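# Sort loose wooden strips into rows matching their colours

## Task

Put every loose wooden strip into the existing row that has its colour, then release the grip on everything.

## Robot and tools

Robot: two arms, left_arm and right_arm, each ending in a parallel two-finger gripper. The names are labels only and do not describe sides of a camera image. In the shared scene frame the origin sits on the table surface midway between the arms, +x runs out across the table, +z is up, and left_arm is mounted on the +y side. Reported hand positions get less reliable at long reach, and motions tend to stop a centimetre or more short of the command, usually low.

Gripper frame: the fingers extend along the gripper's +z axis and close along its y axis. end_effector_position is the point between the pads, roughly 1 cm back from the tips.

The row format (shared by execute_actions rows and move target): always 16 plain numbers covering both arms, even if one is idle. First left_arm: x, y, z, qw, qx, qy, qz, opening; then the same eight for right_arm. x, y, z are an absolute gripper position in metres in the scene frame; qw, qx, qy, qz are an absolute orientation quaternion, w first, in the scene frame. These are poses, not offsets. opening ranges -1 (closed) to +1 (fully open, 0.094 m). A row is rejected if its target lies over 0.6 m from that arm's last reported position along any axis of the gripper. To hold an orientation steady, resend the same quaternion you intended, not the drifted one from the result. To park an arm, resend its full last reported pose and the desired opening every call.

Per control step the controller clips each arm's command to at most 70 mm and 16 degrees from the measured pose, then solves inverse kinematics favouring position over orientation. After an action ends an arm only continues to its last clipped pose, so check the result and send the remainder.

Tools:
- execute_actions {"actions": [...], "pictures": bool}. An empty list just returns the state. One action {"rows": [[16 numbers], ...], "steps": n} runs up to 15 steps of 1/30 s; each row covers one step and the final row repeats to fill the step count (default 15). A wait {"steps": n} with no rows runs up to 300 steps counted from the previous result, including your reply time. Only one item per list. A rejected call moves nothing. Pictures come back unless pictures is false.
- move {"target": [16 numbers], "speed": m/s}. Drives both grippers in straight lines to the absolute poses; both paths finish together, lasting 0.5 to 10 s (cut off at 10 s). speed is 0.002 to 0.5, default 0.25; turning is capped at twice that in rad/s. Opening is sent at the start. Paths ignore obstacles and the other arm; grippers lag, wander and may overshoot speed, especially near full reach. The result adds a move: line with the ending (done, off_target, moving, held, fault), active limits (paced = the pose was clipped; held = a check blocked some steps, after which the arm may jump fast), and each gripper's distance to its target. If only one arm is named, the other finished fine.
- wait {"seconds": 0 to 10}: lets time pass with no new command.
- zoom_image {"camera", "region": [x0, y0, x1, y1]} in pixels of that camera's last full image, origin top-left, at most 504x504. Cameras: cam_head_left and cam_head_right (504x504, fixed), cam_left_wrist and cam_right_wrist (616x616 fisheye, riding on the hands).
- finished_scene {"scene": current number}: ends the scene irreversibly and reports success. Only call it once all strips are sorted and released.

Result lines: the state line gives each gripper's position and quaternion. grip_measured is the finger opening on the command scale; the last Joint positions entry per arm is opening in metres. Readings may be off by about 1 mm per gripper, consistently. "pose unreachable" means the clearance check altered or blocked that arm's command; HELD flags steps where a row was not sent. "Hand target" shows where the controller is currently heading. FAULT lines signal an arm stop. MOTOR HOT appears from 75 °C; at 90 °C the arm halts for 10 s, and at 100 °C it drops whatever it holds and sags.

Grasping: to hold a strip, command an opening below grip_measured; about 0.03 below is firm, smaller differences are gentler. Pads push around 50-62 N, less on very thin parts, with a brief spike on first contact. Joint limits (rad, base outward): waist -2.618 to 3.054, shoulder 0 to 3.142, elbow 0 to 3.142, wrist pitch -1.571 to 1.571, wrist yaw -1.571 to 1.571, wrist roll -2.094 to 2.094.

Timing: the simulation keeps running while you compose replies, so arms drift toward their last clipped pose and holding a load heats motors during that time. Short replies help.

Avoid: pushing anything off the table (instant failure), arms colliding or pressing on each other, fast or deep contacts (speed and overshoot past the surface raise force), dropping or slipping strips, and slamming. Expect occasional outside tugs on held parts or nudges to loose ones; re-check placement afterwards.

Each tool is called after "Call:" as name(argument=value, ...), one argument or row to a line, values as JSON.

## Session

Call:
execute_actions(
  actions=[],
)

Scene clock: 0.00 s of 5700.00 s.
left_arm: end_effector_position=(+0.3779, +0.4846, +0.1500) grip_measured=+1.000 end_effector_quat_wxyz=(+0.452, -0.386, +0.775, -0.216) | right_arm: end_effector_position=(+0.2091, -0.1748, +0.1091) grip_measured=+1.000 end_effector_quat_wxyz=(-0.186, +0.343, +0.891, +0.233)
Joint positions: left_arm=[ 0.594  1.634  0.971  0.063  0.49  -0.596  0.094] | right_arm=[ 0.322  1.476  1.012 -1.195 -0.6    0.886  0.094]
Joint velocities: left_arm=[ 0.012 -0.017  0.017 -0.051  0.022 -0.037  0.   ] | right_arm=[-0.002 -0.027  0.007  0.022  0.051 -0.037  0.   ]
Motor temperatures (°C, as the motors report them): left_arm=[24 41 30 27 26 26] | right_arm=[24 39 32 27 25 27]
Hand target (left_arm): +0.380, +0.486, +0.161; +0.464, -0.378, +0.772, -0.214
Hand target (right_arm): +0.211, -0.174, +0.112; -0.181, +0.341, +0.891, +0.238
camera_calibration (this result's frames):
cam_left_wrist: T_world_to_cam=[[0.524212, -0.361123, 0.771227, -0.1341], [-0.565846, -0.824509, -0.00145971, 0.658825], [0.636411, -0.435631, -0.636558, 0.176006], [0, 0, 0, 1]] pos_world=[0.331079, 0.571454, 0.216421]
cam_right_wrist: T_world_to_cam=[[-0.69173, -0.625733, -0.36051, 0.0815396], [-0.611332, 0.241642, 0.75358, 0.137835], [-0.384425, 0.741665, -0.549682, 0.377593], [0, 0, 0, 1]] pos_world=[0.285822, -0.262332, 0.133083]

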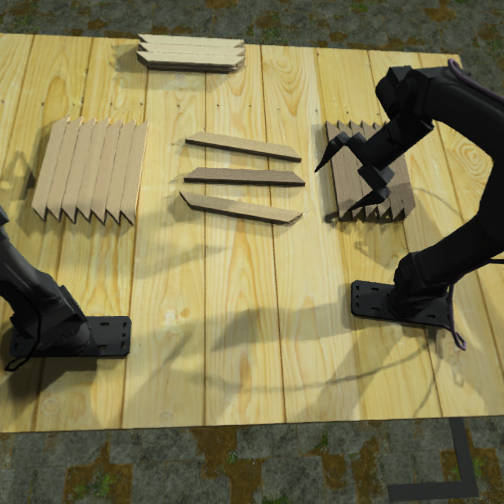

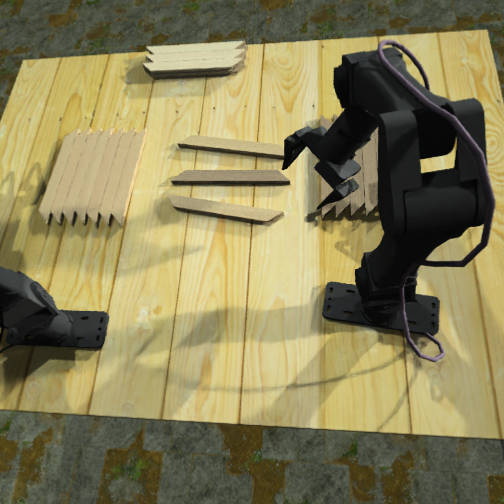

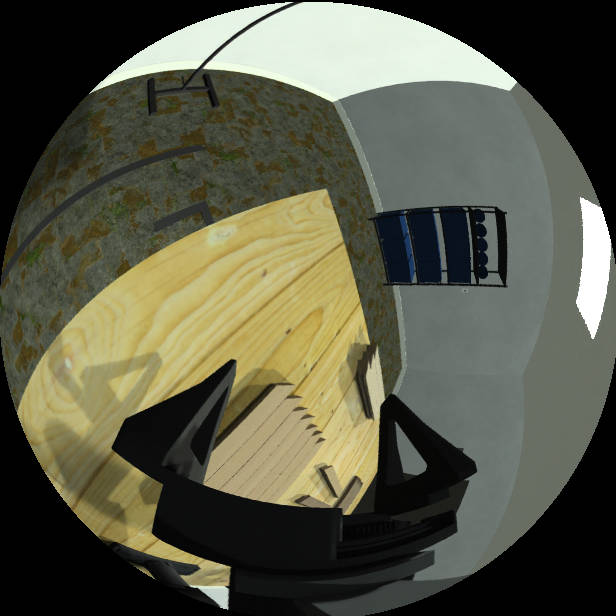

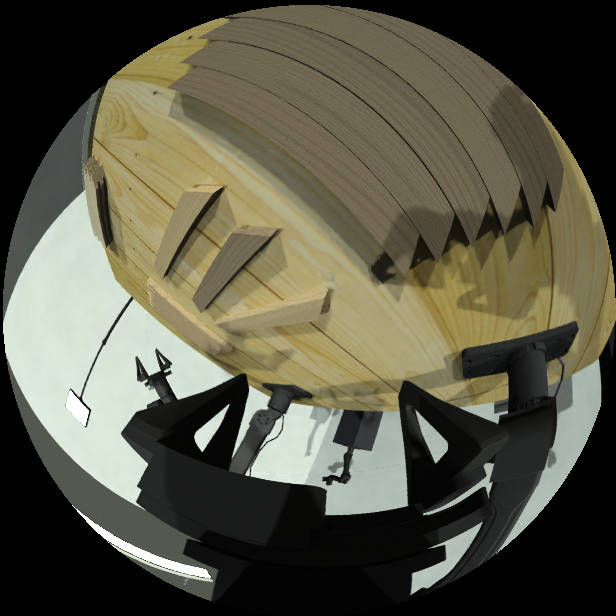

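Call:
zoom_image(
  camera="cam_head_left",
  region=[20,20,340,250],
)

Call:
zoom_image(
  camera="cam_head_right",
  region=[20,20,340,250],
)

Region (20, 20, 340, 250) of cam_head_left's 504x504 image, scaled by 1.575, with more detail than that image has; it fills the top 362 rows of this view, and the rest is white.

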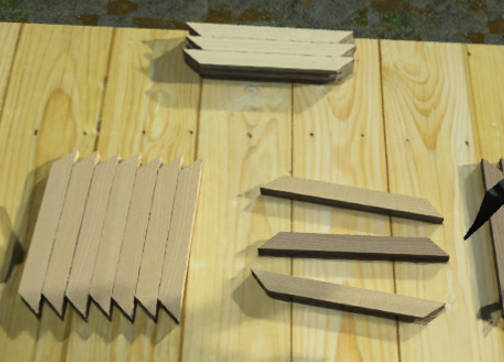

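Region (20, 20, 340, 250) of cam_head_right's 504x504 image, scaled by 1.575, with more detail than that image has; it fills the top 362 rows of this view, and the rest is white.

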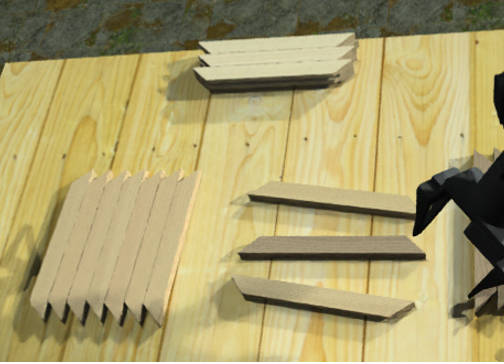

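Call:
zoom_image(
  camera="cam_head_left",
  region=[100,30,310,240],
)

Region (100, 30, 310, 240) of cam_head_left's 504x504 image, scaled by 2.400, with more detail than that image has.

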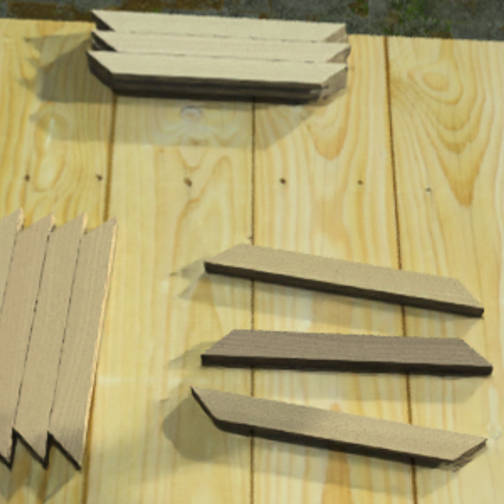

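Call:
move(
  target=[0.25,0.27,0.15, 0,-0.636,0.772,0,0.3, 0.29,-0.03,0.10, 0,-0.695,0.719,0,0.3],
  speed=0.3,
)

Scene clock: 124.43 s of 5700.00 s.
left_arm: end_effector_position=(+0.2448, +0.2753, +0.1443) grip_measured=+0.302 end_effector_quat_wxyz=(+0.001, -0.631, +0.776, -0.007) | right_arm: end_effector_position=(+0.2824, -0.0361, +0.0969) grip_measured=+0.303 end_effector_quat_wxyz=(+0.012, +0.689, -0.725, -0.005)
Joint positions: left_arm=[-0.08   1.635  1.437 -1.362  0.009 -1.449  0.061] | right_arm=[ 0.93   2.06   1.794 -1.33  -0.011 -0.734  0.061]
Joint velocities: left_arm=[-0.017  0.017 -0.032 -0.007  0.007 -0.11  -0.001] | right_arm=[-0.017  0.002  0.022  0.007  0.022 -0.139 -0.001]
Motor temperatures (°C, as the motors report them): left_arm=[24 45 35 33 26 26] | right_arm=[24 40 35 27 25 27]
Hand target (left_arm): +0.246, +0.271, +0.149; -0.002, -0.629, +0.778, -0.008
Hand target (right_arm): +0.288, -0.027, +0.101; -0.003, +0.695, -0.719, -0.004
Off the commanded pose (left_arm): 0.009 m, 1 deg.
Off the commanded pose (right_arm): 0.010 m, 2 deg.
After step 90, 117.00 s passed at rest.
move: done
camera_calibration (this result's frames):
cam_left_wrist: T_world_to_cam=[[0.995587, 0.0758803, -0.055209, -0.251972], [0.0934633, -0.854452, 0.511055, 0.183829], [-0.00839438, -0.51396, -0.857773, 0.377239], [0, 0, 0, 1]] pos_world=[0.236845, 0.370079, 0.215727]
cam_right_wrist: T_world_to_cam=[[0.994618, -0.0270219, -0.100025, -0.265189], [0.0144597, -0.919744, 0.392251, -0.0253675], [-0.102597, -0.391587, -0.914404, 0.211087], [0, 0, 0, 1]] pos_world=[0.285786, 0.0521613, 0.176444]

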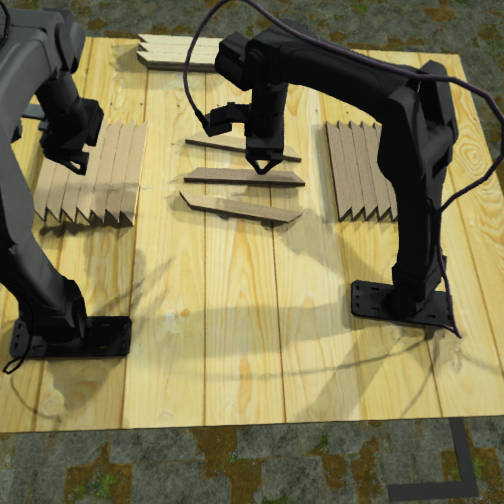

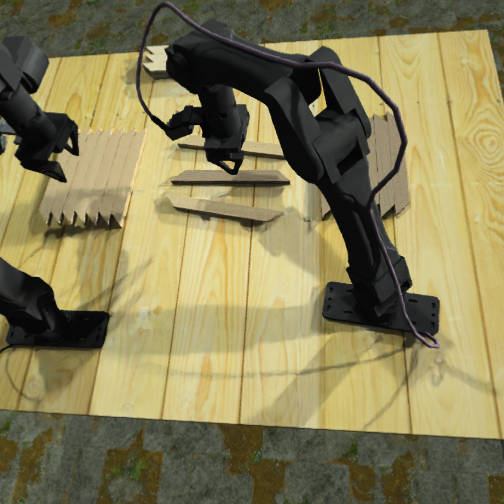

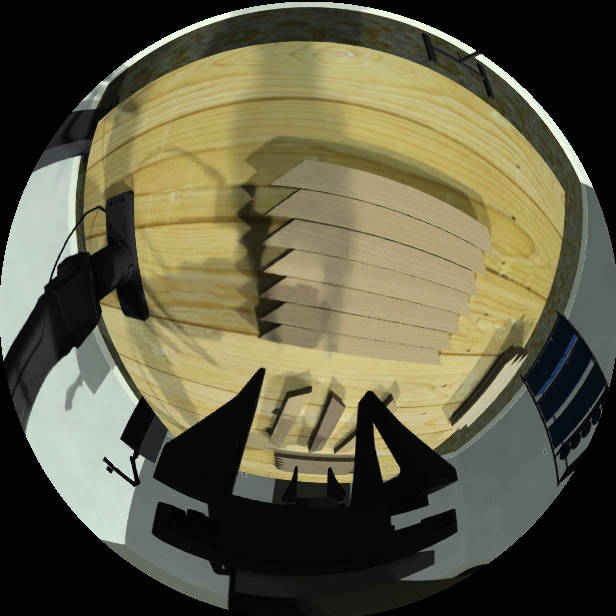

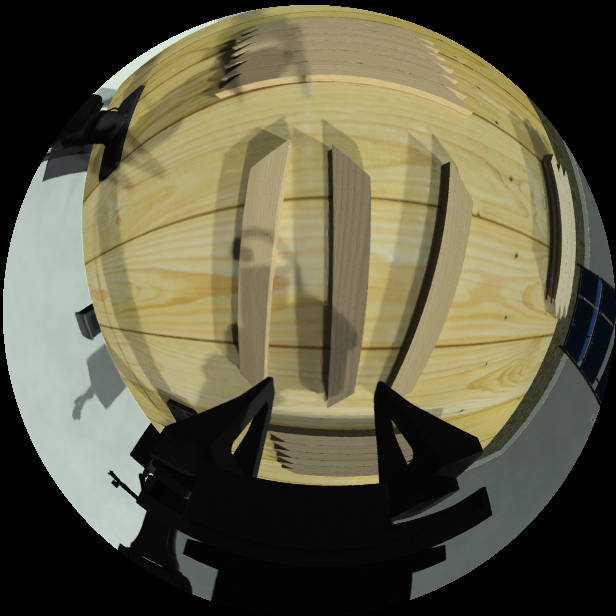

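Call:
move(
  target=[0.25,0.27,0.15, 0,-0.636,0.772,0,0.3, 0.308,-0.010,0.05, 0,-0.695,0.719,0,0.3],
  speed=0.12,
)

Scene clock: 150.40 s of 5700.00 s.
left_arm: end_effector_position=(+0.2483, +0.2721, +0.1456) grip_measured=+0.302 end_effector_quat_wxyz=(-0.002, -0.638, +0.770, -0.004) | right_arm: end_effector_position=(+0.3015, -0.0190, +0.0435) grip_measured=+0.303 end_effector_quat_wxyz=(+0.020, +0.690, -0.723, -0.001)
Joint positions: left_arm=[-0.09   1.658  1.467 -1.378  0.009 -1.479  0.061] | right_arm=[ 0.93   2.204  1.806 -1.212 -0.004 -0.739  0.061]
Joint velocities: left_arm=[-0.032  0.012 -0.002  0.007  0.037  0.037 -0.   ] | right_arm=[ 0.012 -0.007  0.002  0.081  0.037 -0.066  0.   ]
Motor temperatures (°C, as the motors report them): left_arm=[24 43 36 30 26 26] | right_arm=[24 43 37 27 25 27]
Hand target (left_arm): +0.250, +0.270, +0.150; +0.000, -0.636, +0.772, -0.001
Hand target (right_arm): +0.308, -0.010, +0.050; -0.000, +0.695, -0.719, -0.000
Off the commanded pose (left_arm): 0.005 m, 1 deg.
Off the commanded pose (right_arm): 0.013 m, 2 deg.
After step 90, 21.87 s passed at rest.
move: off_target (right_arm)
camera_calibration (this result's frames):
cam_left_wrist: T_world_to_cam=[[0.993312, 0.0960212, -0.0641255, -0.258734], [0.115322, -0.852647, 0.509602, 0.174342], [-0.0057438, -0.513588, -0.858017, 0.376047], [0, 0, 0, 1]] pos_world=[0.239058, 0.366629, 0.217218]
cam_right_wrist: T_world_to_cam=[[0.994236, -0.0238171, -0.104539, -0.288676], [0.0208473, -0.913464, 0.406386, 0.00867088], [-0.105172, -0.406223, -0.907702, 0.171136], [0, 0, 0, 1]] pos_world=[0.30483, 0.0705643, 0.121638]

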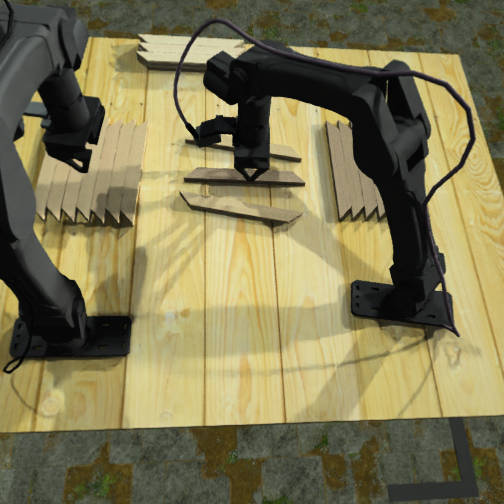

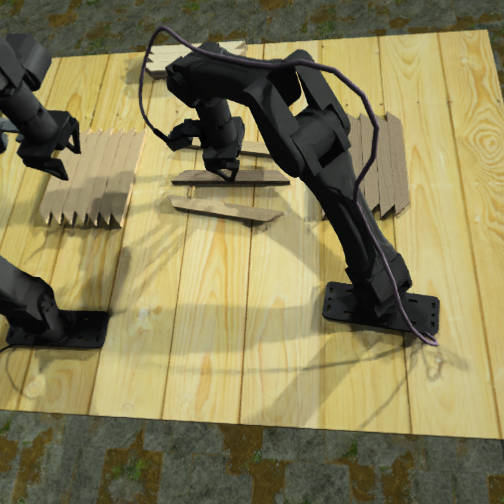

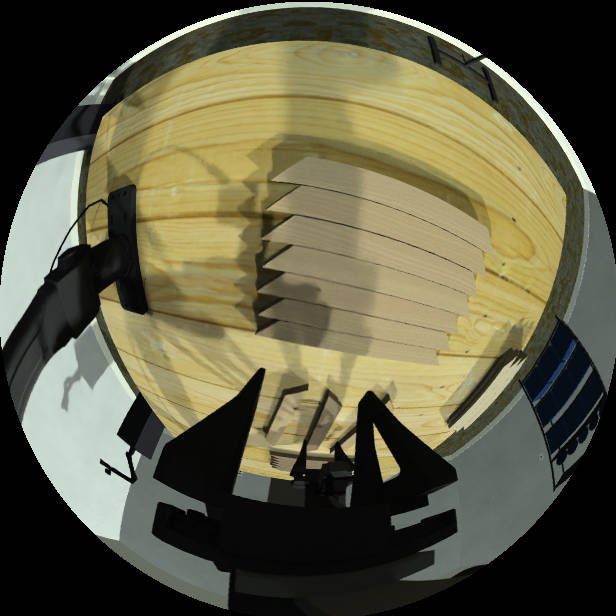

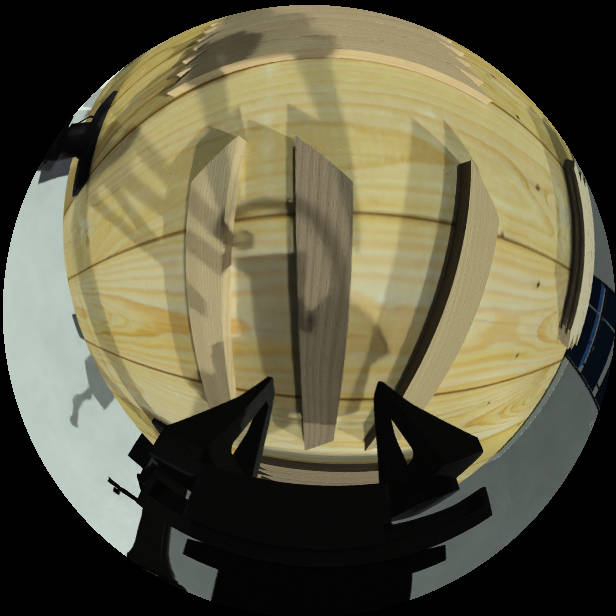

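Call:
move(
  target=[0.25,0.27,0.15, 0,-0.636,0.772,0,0.3, 0.306,-0.010,0.013, 0,-0.695,0.719,0,0.3],
  speed=0.07,
)

Call:
move(
  target=[0.25,0.27,0.15, 0,-0.636,0.772,0,0.3, 0.306,-0.010,0.013, 0,-0.695,0.719,0,-0.475],
  speed=0.07,
)

Scene clock: 160.93 s of 5700.00 s.
left_arm: end_effector_position=(+0.2481, +0.2721, +0.1456) grip_measured=+0.302 end_effector_quat_wxyz=(-0.003, -0.638, +0.770, -0.004) | right_arm: end_effector_position=(+0.3087, -0.0118, +0.0175) grip_measured=+0.303 end_effector_quat_wxyz=(-0.001, +0.691, -0.723, -0.002)
Joint positions: left_arm=[-0.09   1.658  1.467 -1.378  0.009 -1.479  0.061] | right_arm=[ 0.93   2.226  1.737 -1.081 -0.004 -0.739  0.061]
Joint velocities: left_arm=[ 0.007  0.007 -0.002  0.022 -0.051 -0.066  0.001] | right_arm=[ 0.007  0.002 -0.002 -0.022 -0.066  0.022  0.   ]
Motor temperatures (°C, as the motors report them): left_arm=[24 43 36 30 26 26] | right_arm=[24 44 37 27 25 27]
Hand target (left_arm): +0.250, +0.270, +0.150; +0.000, -0.636, +0.772, -0.000
Hand target (right_arm): +0.306, -0.010, +0.013; +0.000, +0.695, -0.719, -0.000
Off the commanded pose (left_arm): 0.005 m, 1 deg.
Off the commanded pose (right_arm): 0.006 m, 1 deg.
After step 90, 6.57 s passed at rest.
move: done
camera_calibration (this result's frames):
cam_left_wrist: T_world_to_cam=[[0.993226, 0.0964047, -0.0648764, -0.258522], [0.116036, -0.852639, 0.509453, 0.174221], [-0.00620255, -0.51353, -0.858049, 0.376157], [0, 0, 0, 1]] pos_world=[0.238887, 0.366638, 0.217232]
cam_right_wrist: T_world_to_cam=[[0.996848, -0.0212046, -0.0764536, -0.299614], [0.00949397, -0.924819, 0.380289, 0.0294526], [-0.0787696, -0.379816, -0.921702, 0.143633], [0, 0, 0, 1]] pos_world=[0.309704, 0.0754392, 0.0982796]

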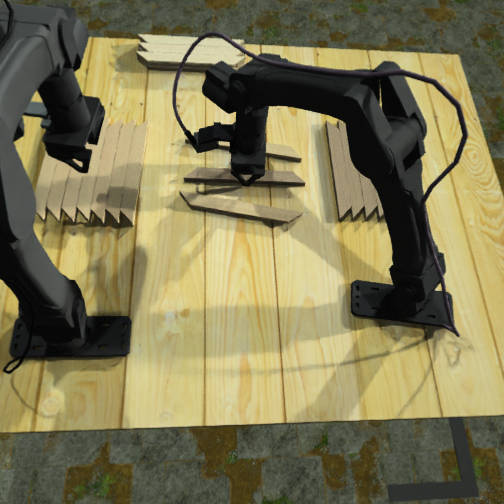

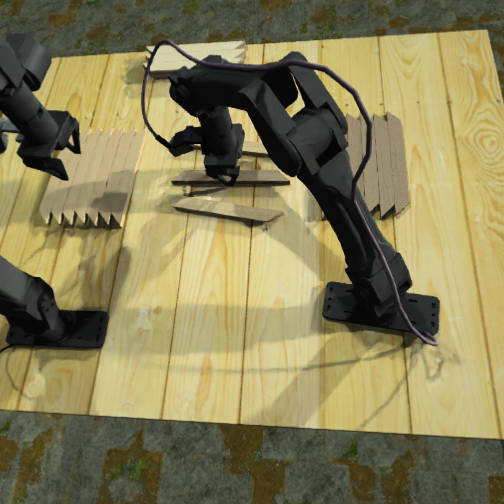

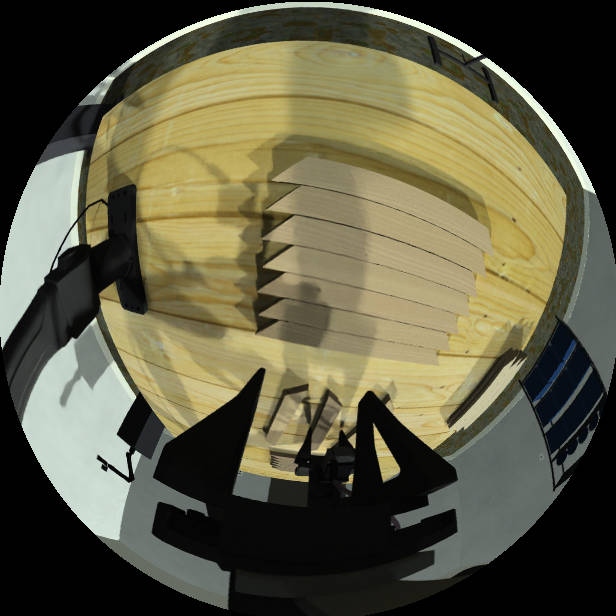

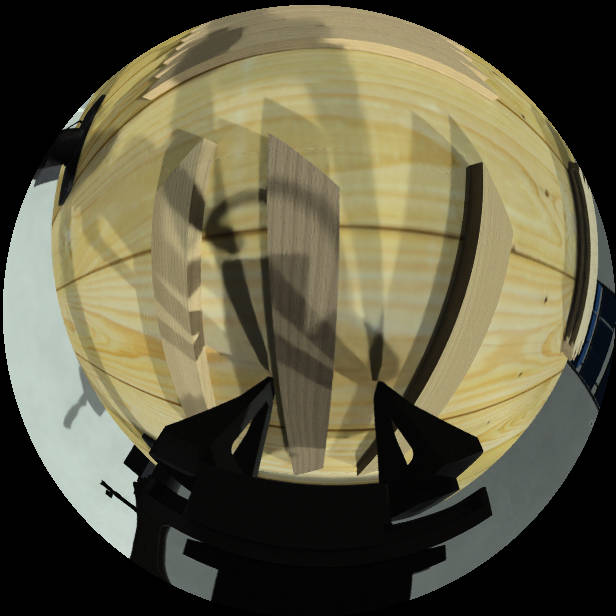

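Scene clock: 161.63 s of 5700.00 s.
left_arm: end_effector_position=(+0.2481, +0.2721, +0.1456) grip_measured=+0.302 end_effector_quat_wxyz=(-0.003, -0.638, +0.770, -0.004) | right_arm: end_effector_position=(+0.3091, -0.0116, +0.0175) grip_measured=-0.441 end_effector_quat_wxyz=(-0.002, +0.691, -0.723, -0.002)
Joint positions: left_arm=[-0.09   1.658  1.467 -1.378  0.009 -1.479  0.061] | right_arm=[ 0.93   2.226  1.737 -1.079 -0.003 -0.739  0.026]
Joint velocities: left_arm=[ 0.007  0.012 -0.002 -0.051 -0.066  0.007 -0.001] | right_arm=[ 0.002 -0.002 -0.007  0.022  0.007 -0.007 -0.   ]
Motor temperatures (°C, as the motors report them): left_arm=[24 43 36 30 26 26] | right_arm=[24 44 37 27 25 27]
Hand target (left_arm): +0.250, +0.270, +0.150; +0.000, -0.636, +0.772, -0.000
Hand target (right_arm): +0.306, -0.010, +0.013; +0.000, +0.695, -0.719, +0.000
Off the commanded pose (left_arm): 0.005 m, 1 deg.
Off the commanded pose (right_arm): 0.006 m, 1 deg.
move: done
camera_calibration (this result's frames):
cam_left_wrist: T_world_to_cam=[[0.993226, 0.0964047, -0.0648764, -0.258522], [0.116036, -0.852639, 0.509453, 0.174221], [-0.00620255, -0.51353, -0.858049, 0.376157], [0, 0, 0, 1]] pos_world=[0.238887, 0.366638, 0.217232]
cam_right_wrist: T_world_to_cam=[[0.99699, -0.0211455, -0.0745884, -0.300115], [0.00877475, -0.925127, 0.379558, 0.0299011], [-0.0770296, -0.37907, -0.922157, 0.143237], [0, 0, 0, 1]] pos_world=[0.309983, 0.075613, 0.0983524]

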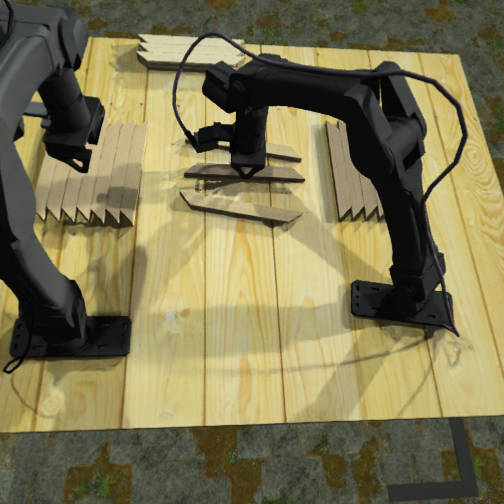

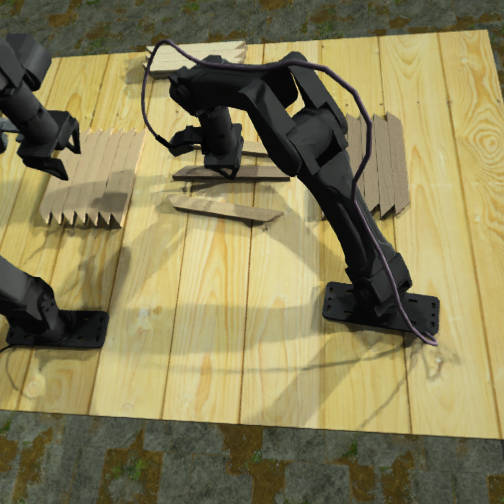

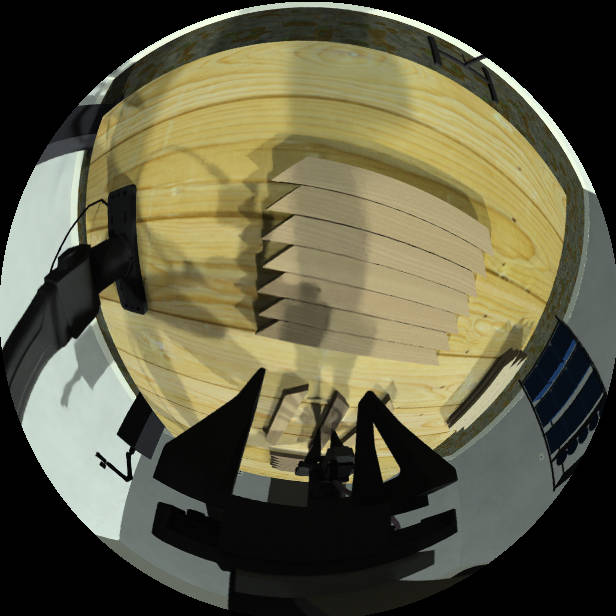

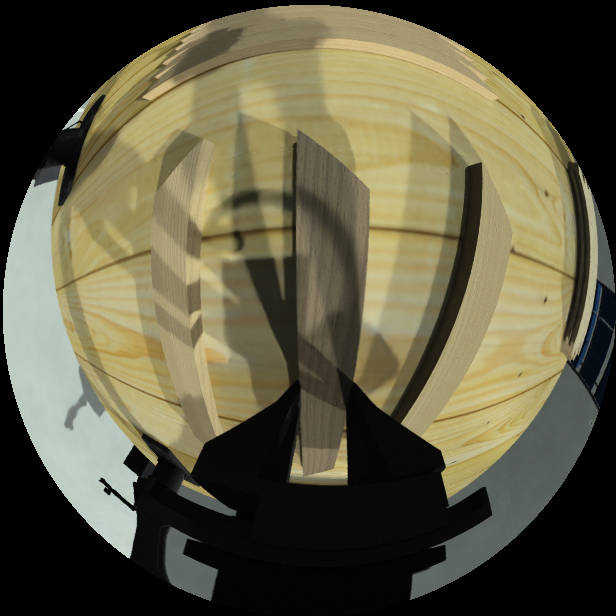

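Call:
move(
  target=[0.25,0.27,0.15, 0,-0.636,0.772,0,0.3, 0.306,-0.015,0.09, 0,-0.695,0.719,0,-0.475],
  speed=0.12,
)

Call:
zoom_image(
  camera="cam_head_left",
  region=[300,100,430,240],
)

Scene clock: 175.27 s of 5700.00 s.
left_arm: end_effector_position=(+0.2481, +0.2721, +0.1456) grip_measured=+0.302 end_effector_quat_wxyz=(-0.003, -0.638, +0.770, -0.004) | right_arm: end_effector_position=(+0.3030, -0.0176, +0.0760) grip_measured=-0.441 end_effector_quat_wxyz=(+0.015, +0.692, -0.721, -0.001)
Joint positions: left_arm=[-0.09   1.658  1.467 -1.378  0.009 -1.479  0.061] | right_arm=[ 0.93   2.189  1.911 -1.322 -0.003 -0.745  0.026]
Joint velocities: left_arm=[-0.007 -0.017  0.012 -0.007 -0.037 -0.066  0.   ] | right_arm=[ 0.002 -0.017  0.012  0.022 -0.081 -0.007  0.001]
Motor temperatures (°C, as the motors report them): left_arm=[24 42 36 30 26 26] | right_arm=[24 45 36 27 25 27]
Hand target (left_arm): +0.250, +0.270, +0.150; +0.000, -0.636, +0.772, -0.000
Hand target (right_arm): +0.306, -0.015, +0.090; -0.000, +0.695, -0.719, +0.000
Off the commanded pose (left_arm): 0.005 m, 1 deg.
Off the commanded pose (right_arm): 0.015 m, 2 deg.
After step 90, 9.40 s passed at rest.
move: off_target (right_arm)
camera_calibration (this result's frames):
cam_left_wrist: T_world_to_cam=[[0.993226, 0.0964047, -0.0648764, -0.258522], [0.116036, -0.852639, 0.509453, 0.174221], [-0.00620255, -0.51353, -0.858049, 0.376157], [0, 0, 0, 1]] pos_world=[0.238887, 0.366638, 0.217232]
cam_right_wrist: T_world_to_cam=[[0.995104, -0.0174342, -0.0972881, -0.287505], [0.0231059, -0.916011, 0.400488, -0.00358838], [-0.0960991, -0.400775, -0.911123, 0.198944], [0, 0, 0, 1]] pos_world=[0.305298, 0.0714324, 0.154729]

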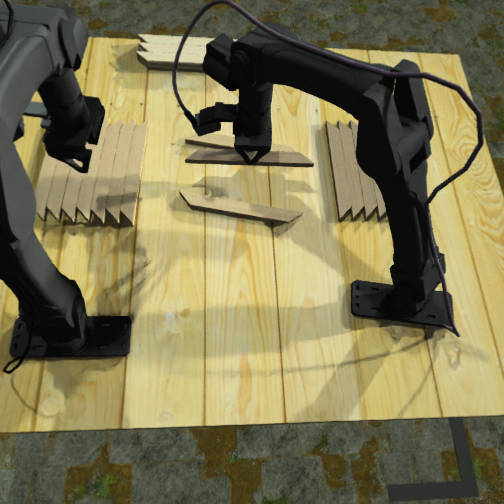

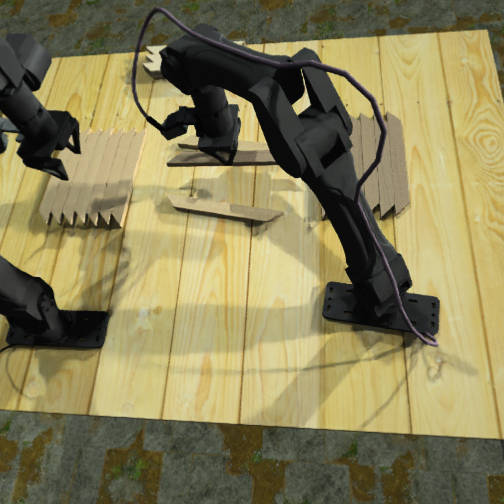

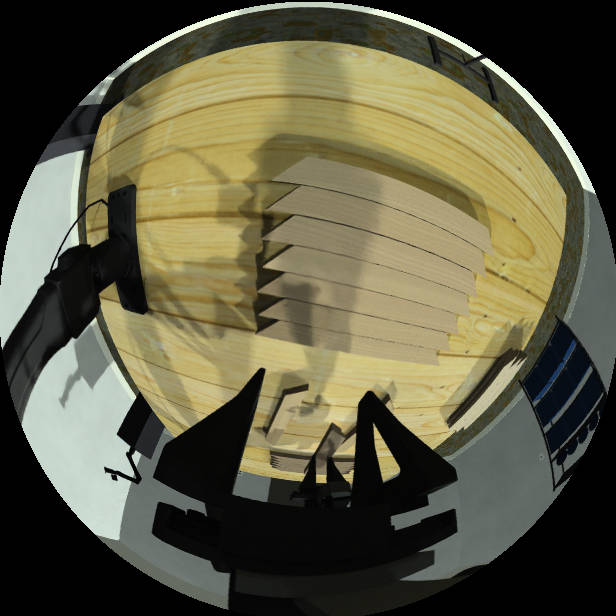

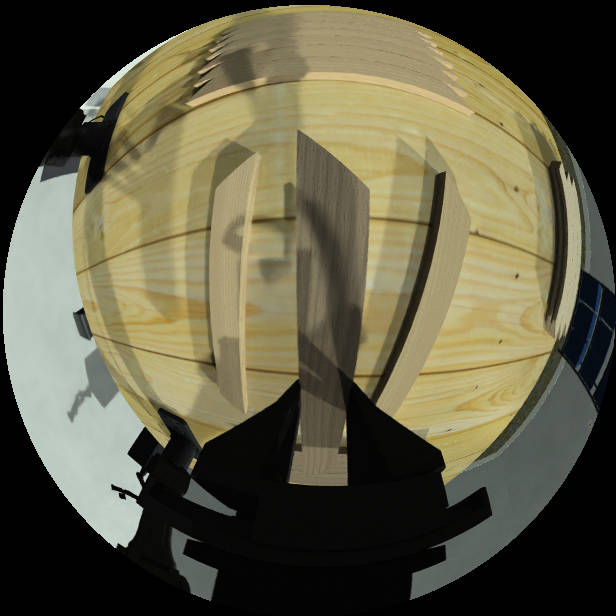

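Region (300, 100, 430, 240) of cam_head_left's 504x504 image, scaled by 3.600, with more detail than that image has; it fills the left 468 columns of this view, and the rest is white.

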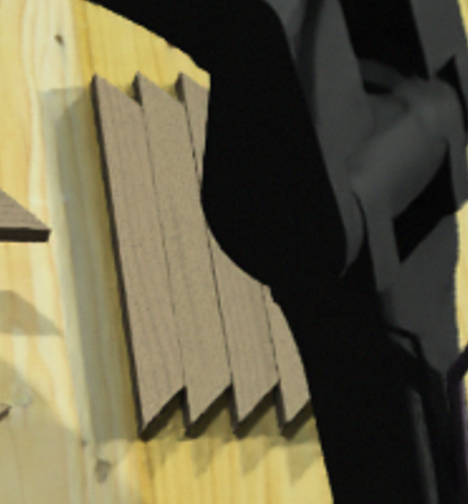

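Call:
move(
  target=[0.235,0.17,0.13, 0,-0.636,0.772,0,0.3, 0.325,-0.165,0.085, 0,0.009,1,0,-0.475],
  speed=0.25,
)

Scene clock: 199.47 s of 5700.00 s.
left_arm: end_effector_position=(+0.2315, +0.1735, +0.1303) grip_measured=+0.302 end_effector_quat_wxyz=(-0.004, -0.638, +0.770, -0.001) | right_arm: end_effector_position=(+0.3245, -0.1629, +0.0784) grip_measured=-0.441 end_effector_quat_wxyz=(-0.014, +0.002, +1.000, -0.005)
Joint positions: left_arm=[-0.424  1.698  1.45  -1.326  0.009 -1.811  0.061] | right_arm=[ 0.587  1.913  1.511 -1.199 -0.003  0.445  0.026]
Joint velocities: left_arm=[-0.012 -0.007 -0.002  0.007 -0.007 -0.022 -0.001] | right_arm=[-0.007 -0.007 -0.007  0.007 -0.051  0.066 -0.   ]
Motor temperatures (°C, as the motors report them): left_arm=[24 42 36 29 26 26] | right_arm=[24 48 36 27 25 27]
Hand target (left_arm): +0.234, +0.170, +0.130; -0.001, -0.636, +0.772, -0.003
Hand target (right_arm): +0.327, -0.166, +0.085; +0.001, +0.009, +1.000, -0.002
Off the commanded pose (left_arm): 0.005 m, 1 deg.
Off the commanded pose (right_arm): 0.007 m, 2 deg.
After step 90, 17.60 s passed at rest.
move: done
camera_calibration (this result's frames):
cam_left_wrist: T_world_to_cam=[[0.992914, 0.0950122, -0.0713788, -0.232349], [0.118149, -0.853814, 0.506994, 0.0999438], [-0.0127737, -0.511834, -0.858989, 0.313601], [0, 0, 0, 1]] pos_world=[0.2229, 0.267921, 0.202124]
cam_right_wrist: T_world_to_cam=[[0.0197126, -0.997664, -0.0654039, -0.156777], [-0.91085, -0.0448946, 0.410289, 0.306019], [-0.412267, 0.0514852, -0.909607, 0.321103], [0, 0, 0, 1]] pos_world=[0.414208, -0.159204, 0.156268]

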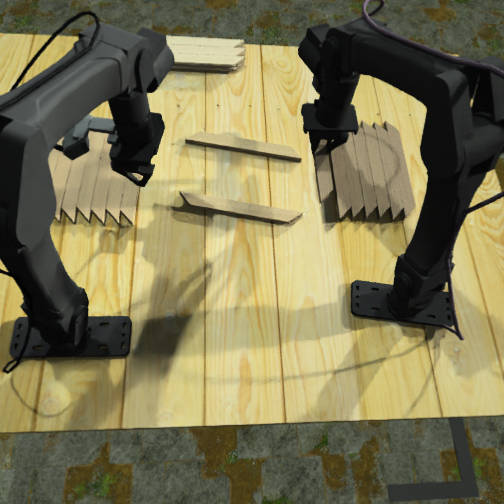

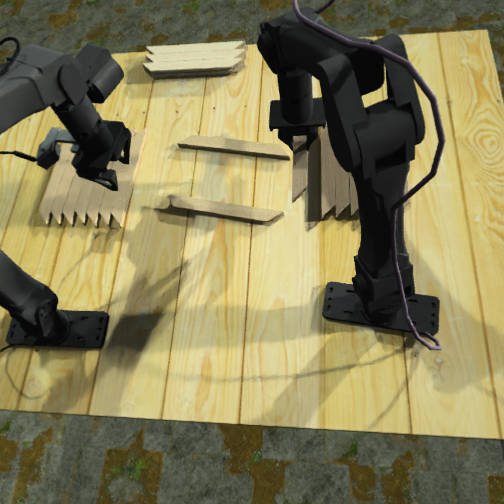

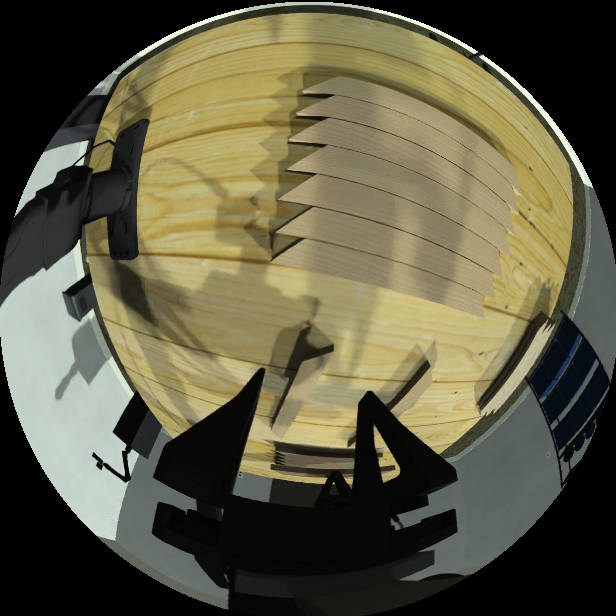

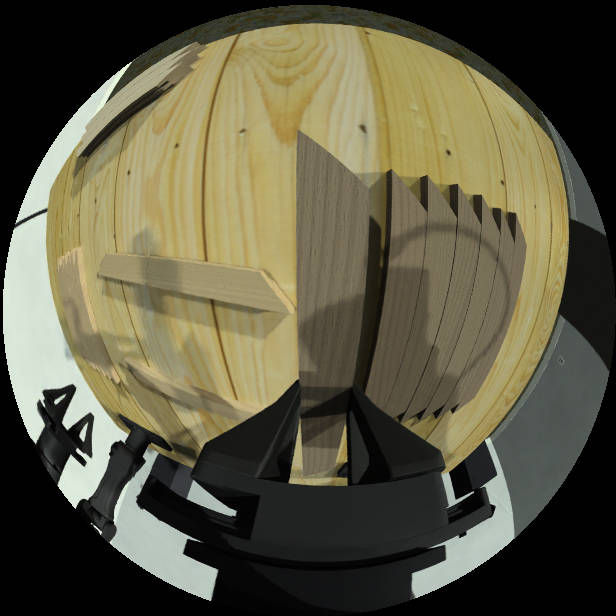

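Call:
move(
  target=[0.232,0.063,0.075, 0,-0.6225,0.7826,0,0.3, 0.323,-0.172,0.035, 0,0.009,1,0,-0.475],
  speed=0.12,
)

Scene clock: 224.17 s of 5700.00 s.
left_arm: end_effector_position=(+0.2251, +0.0685, +0.0701) grip_measured=+0.302 end_effector_quat_wxyz=(-0.007, -0.622, +0.783, +0.011) | right_arm: end_effector_position=(+0.3212, -0.1685, +0.0362) grip_measured=-0.441 end_effector_quat_wxyz=(-0.005, +0.007, +1.000, -0.000)
Joint positions: left_arm=[-0.703  1.938  1.512 -1.169  0.009 -2.05   0.061] | right_arm=[ 0.576  1.913  1.338 -1.005 -0.003  0.445  0.026]
Joint velocities: left_arm=[-0.002 -0.022  0.002  0.022 -0.022 -0.051  0.   ] | right_arm=[-0.017  0.002 -0.012  0.022 -0.022 -0.007 -0.001]
Motor temperatures (°C, as the motors report them): left_arm=[24 42 35 29 26 26] | right_arm=[24 47 35 27 25 27]
Hand target (left_arm): +0.231, +0.062, +0.075; -0.001, -0.622, +0.783, -0.002
Hand target (right_arm): +0.323, -0.172, +0.035; -0.000, +0.009, +1.000, -0.000
Off the commanded pose (left_arm): 0.010 m, 1 deg.
Off the commanded pose (right_arm): 0.004 m, 1 deg.
After step 90, 20.17 s passed at rest.
move: done
camera_calibration (this result's frames):
cam_left_wrist: T_world_to_cam=[[0.99447, 0.056802, -0.0883367, -0.216842], [0.0931335, -0.865711, 0.491804, 0.0490598], [-0.0485385, -0.497312, -0.866213, 0.21566], [0, 0, 0, 1]] pos_world=[0.221541, 0.162039, 0.143524]
cam_right_wrist: T_world_to_cam=[[0.0107895, -0.99719, -0.0741307, -0.161815], [-0.919049, -0.0391, 0.3922, 0.324379], [-0.393996, 0.0638981, -0.916888, 0.278132], [0, 0, 0, 1]] pos_world=[0.409449, -0.166449, 0.115799]

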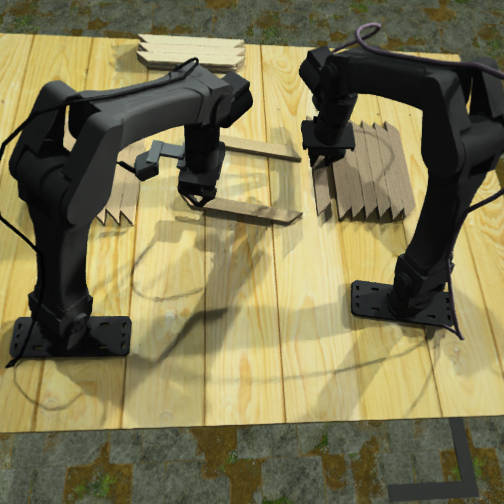

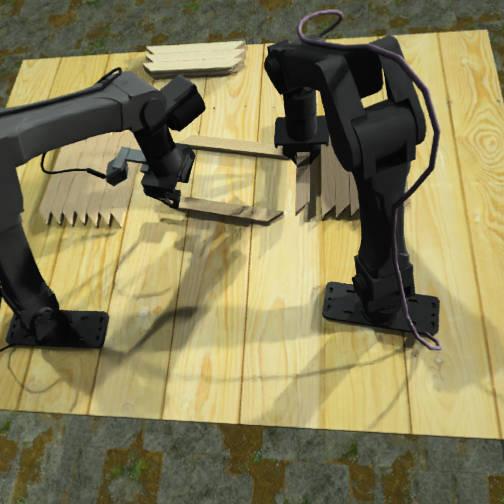

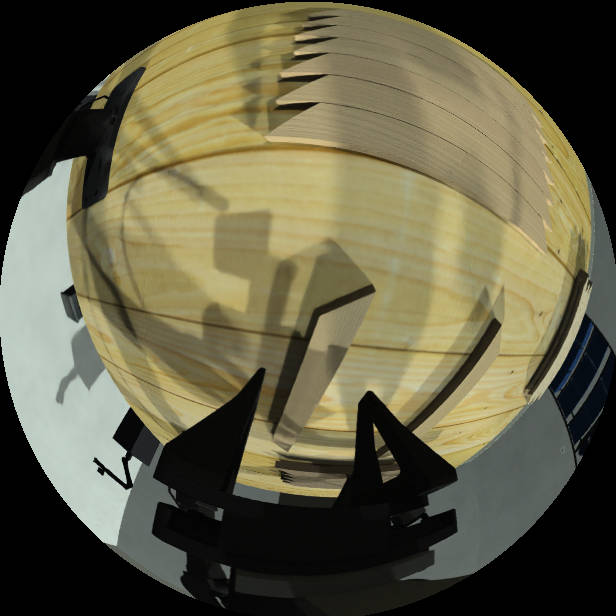

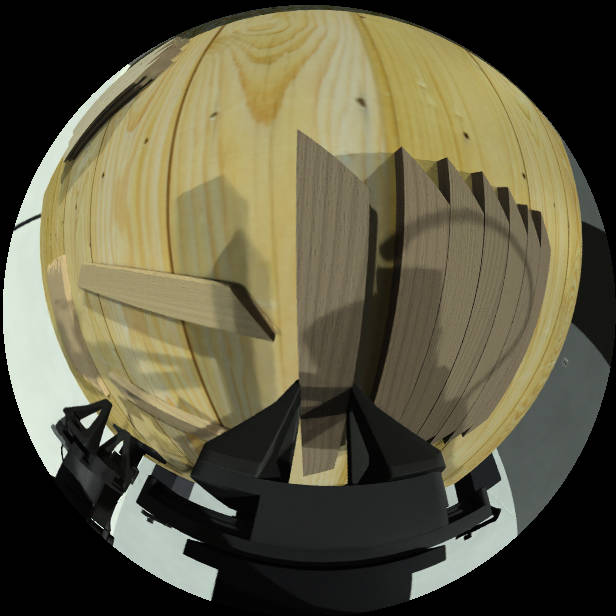

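Call:
move(
  target=[0.239,0.057,0.04, 0,-0.6225,0.7826,0,0.3, 0.329,-0.172,0.014, 0,0.009,1,0,-0.475],
  speed=0.05,
)

Scene clock: 246.70 s of 5700.00 s.
left_arm: end_effector_position=(+0.2396, +0.0562, +0.0430) grip_measured=+0.302 end_effector_quat_wxyz=(-0.004, -0.623, +0.782, -0.002) | right_arm: end_effector_position=(+0.3284, -0.1679, +0.0189) grip_measured=-0.441 end_effector_quat_wxyz=(+0.001, +0.007, +1.000, +0.002)
Joint positions: left_arm=[-0.703  2.008  1.501 -1.062  0.009 -2.052  0.061] | right_arm=[ 0.569  1.949  1.316 -0.934 -0.003  0.439  0.026]
Joint velocities: left_arm=[ 0.002 -0.027  0.002  0.022 -0.022  0.051 -0.001] | right_arm=[-0.002 -0.007 -0.002 -0.022  0.007 -0.037  0.   ]
Motor temperatures (°C, as the motors report them): left_arm=[24 44 36 29 26 26] | right_arm=[24 45 34 27 25 27]
Hand target (left_arm): +0.239, +0.056, +0.040; +0.000, -0.623, +0.782, -0.000
Hand target (right_arm): +0.329, -0.172, +0.014; +0.000, +0.009, +1.000, +0.000
Off the commanded pose (left_arm): 0.003 m, 1 deg.
Off the commanded pose (right_arm): 0.006 m, 0 deg.
After step 90, 18.43 s passed at rest.
move: done
camera_calibration (this result's frames):
cam_left_wrist: T_world_to_cam=[[0.995982, 0.0569574, -0.0691069, -0.234126], [0.0842886, -0.856914, 0.508521, 0.051285], [-0.0302546, -0.512303, -0.858272, 0.182811], [0, 0, 0, 1]] pos_world=[0.234394, 0.150937, 0.114642]
cam_right_wrist: T_world_to_cam=[[0.0105002, -0.996813, -0.0790835, -0.162385], [-0.923396, -0.0400141, 0.381757, 0.339312], [-0.383705, 0.0690169, -0.920873, 0.26268], [0, 0, 0, 1]] pos_world=[0.415816, -0.16642, 0.0995185]

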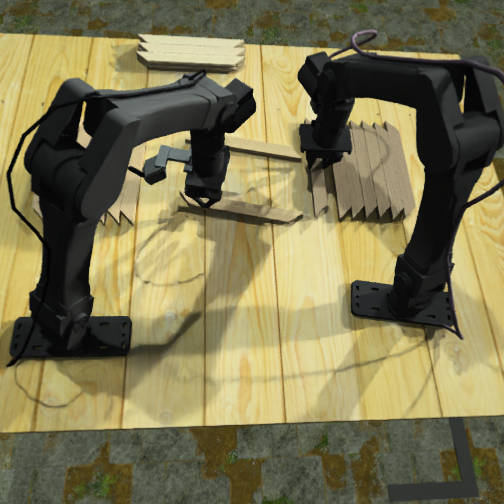

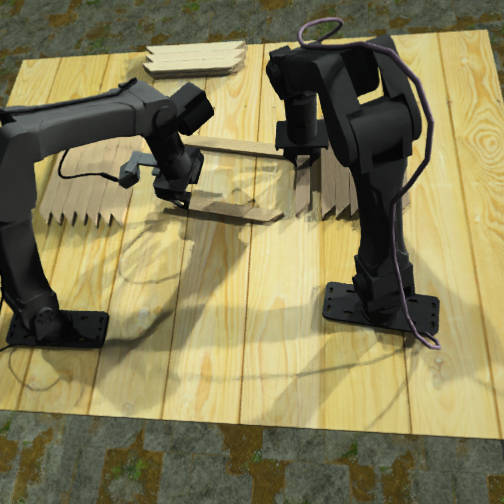

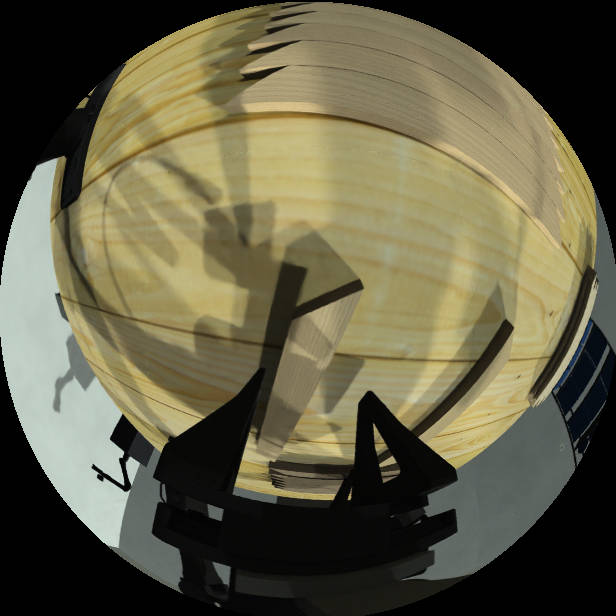

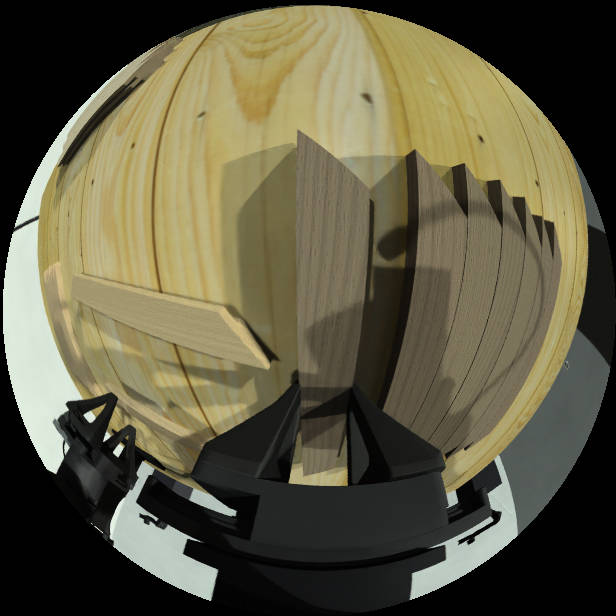

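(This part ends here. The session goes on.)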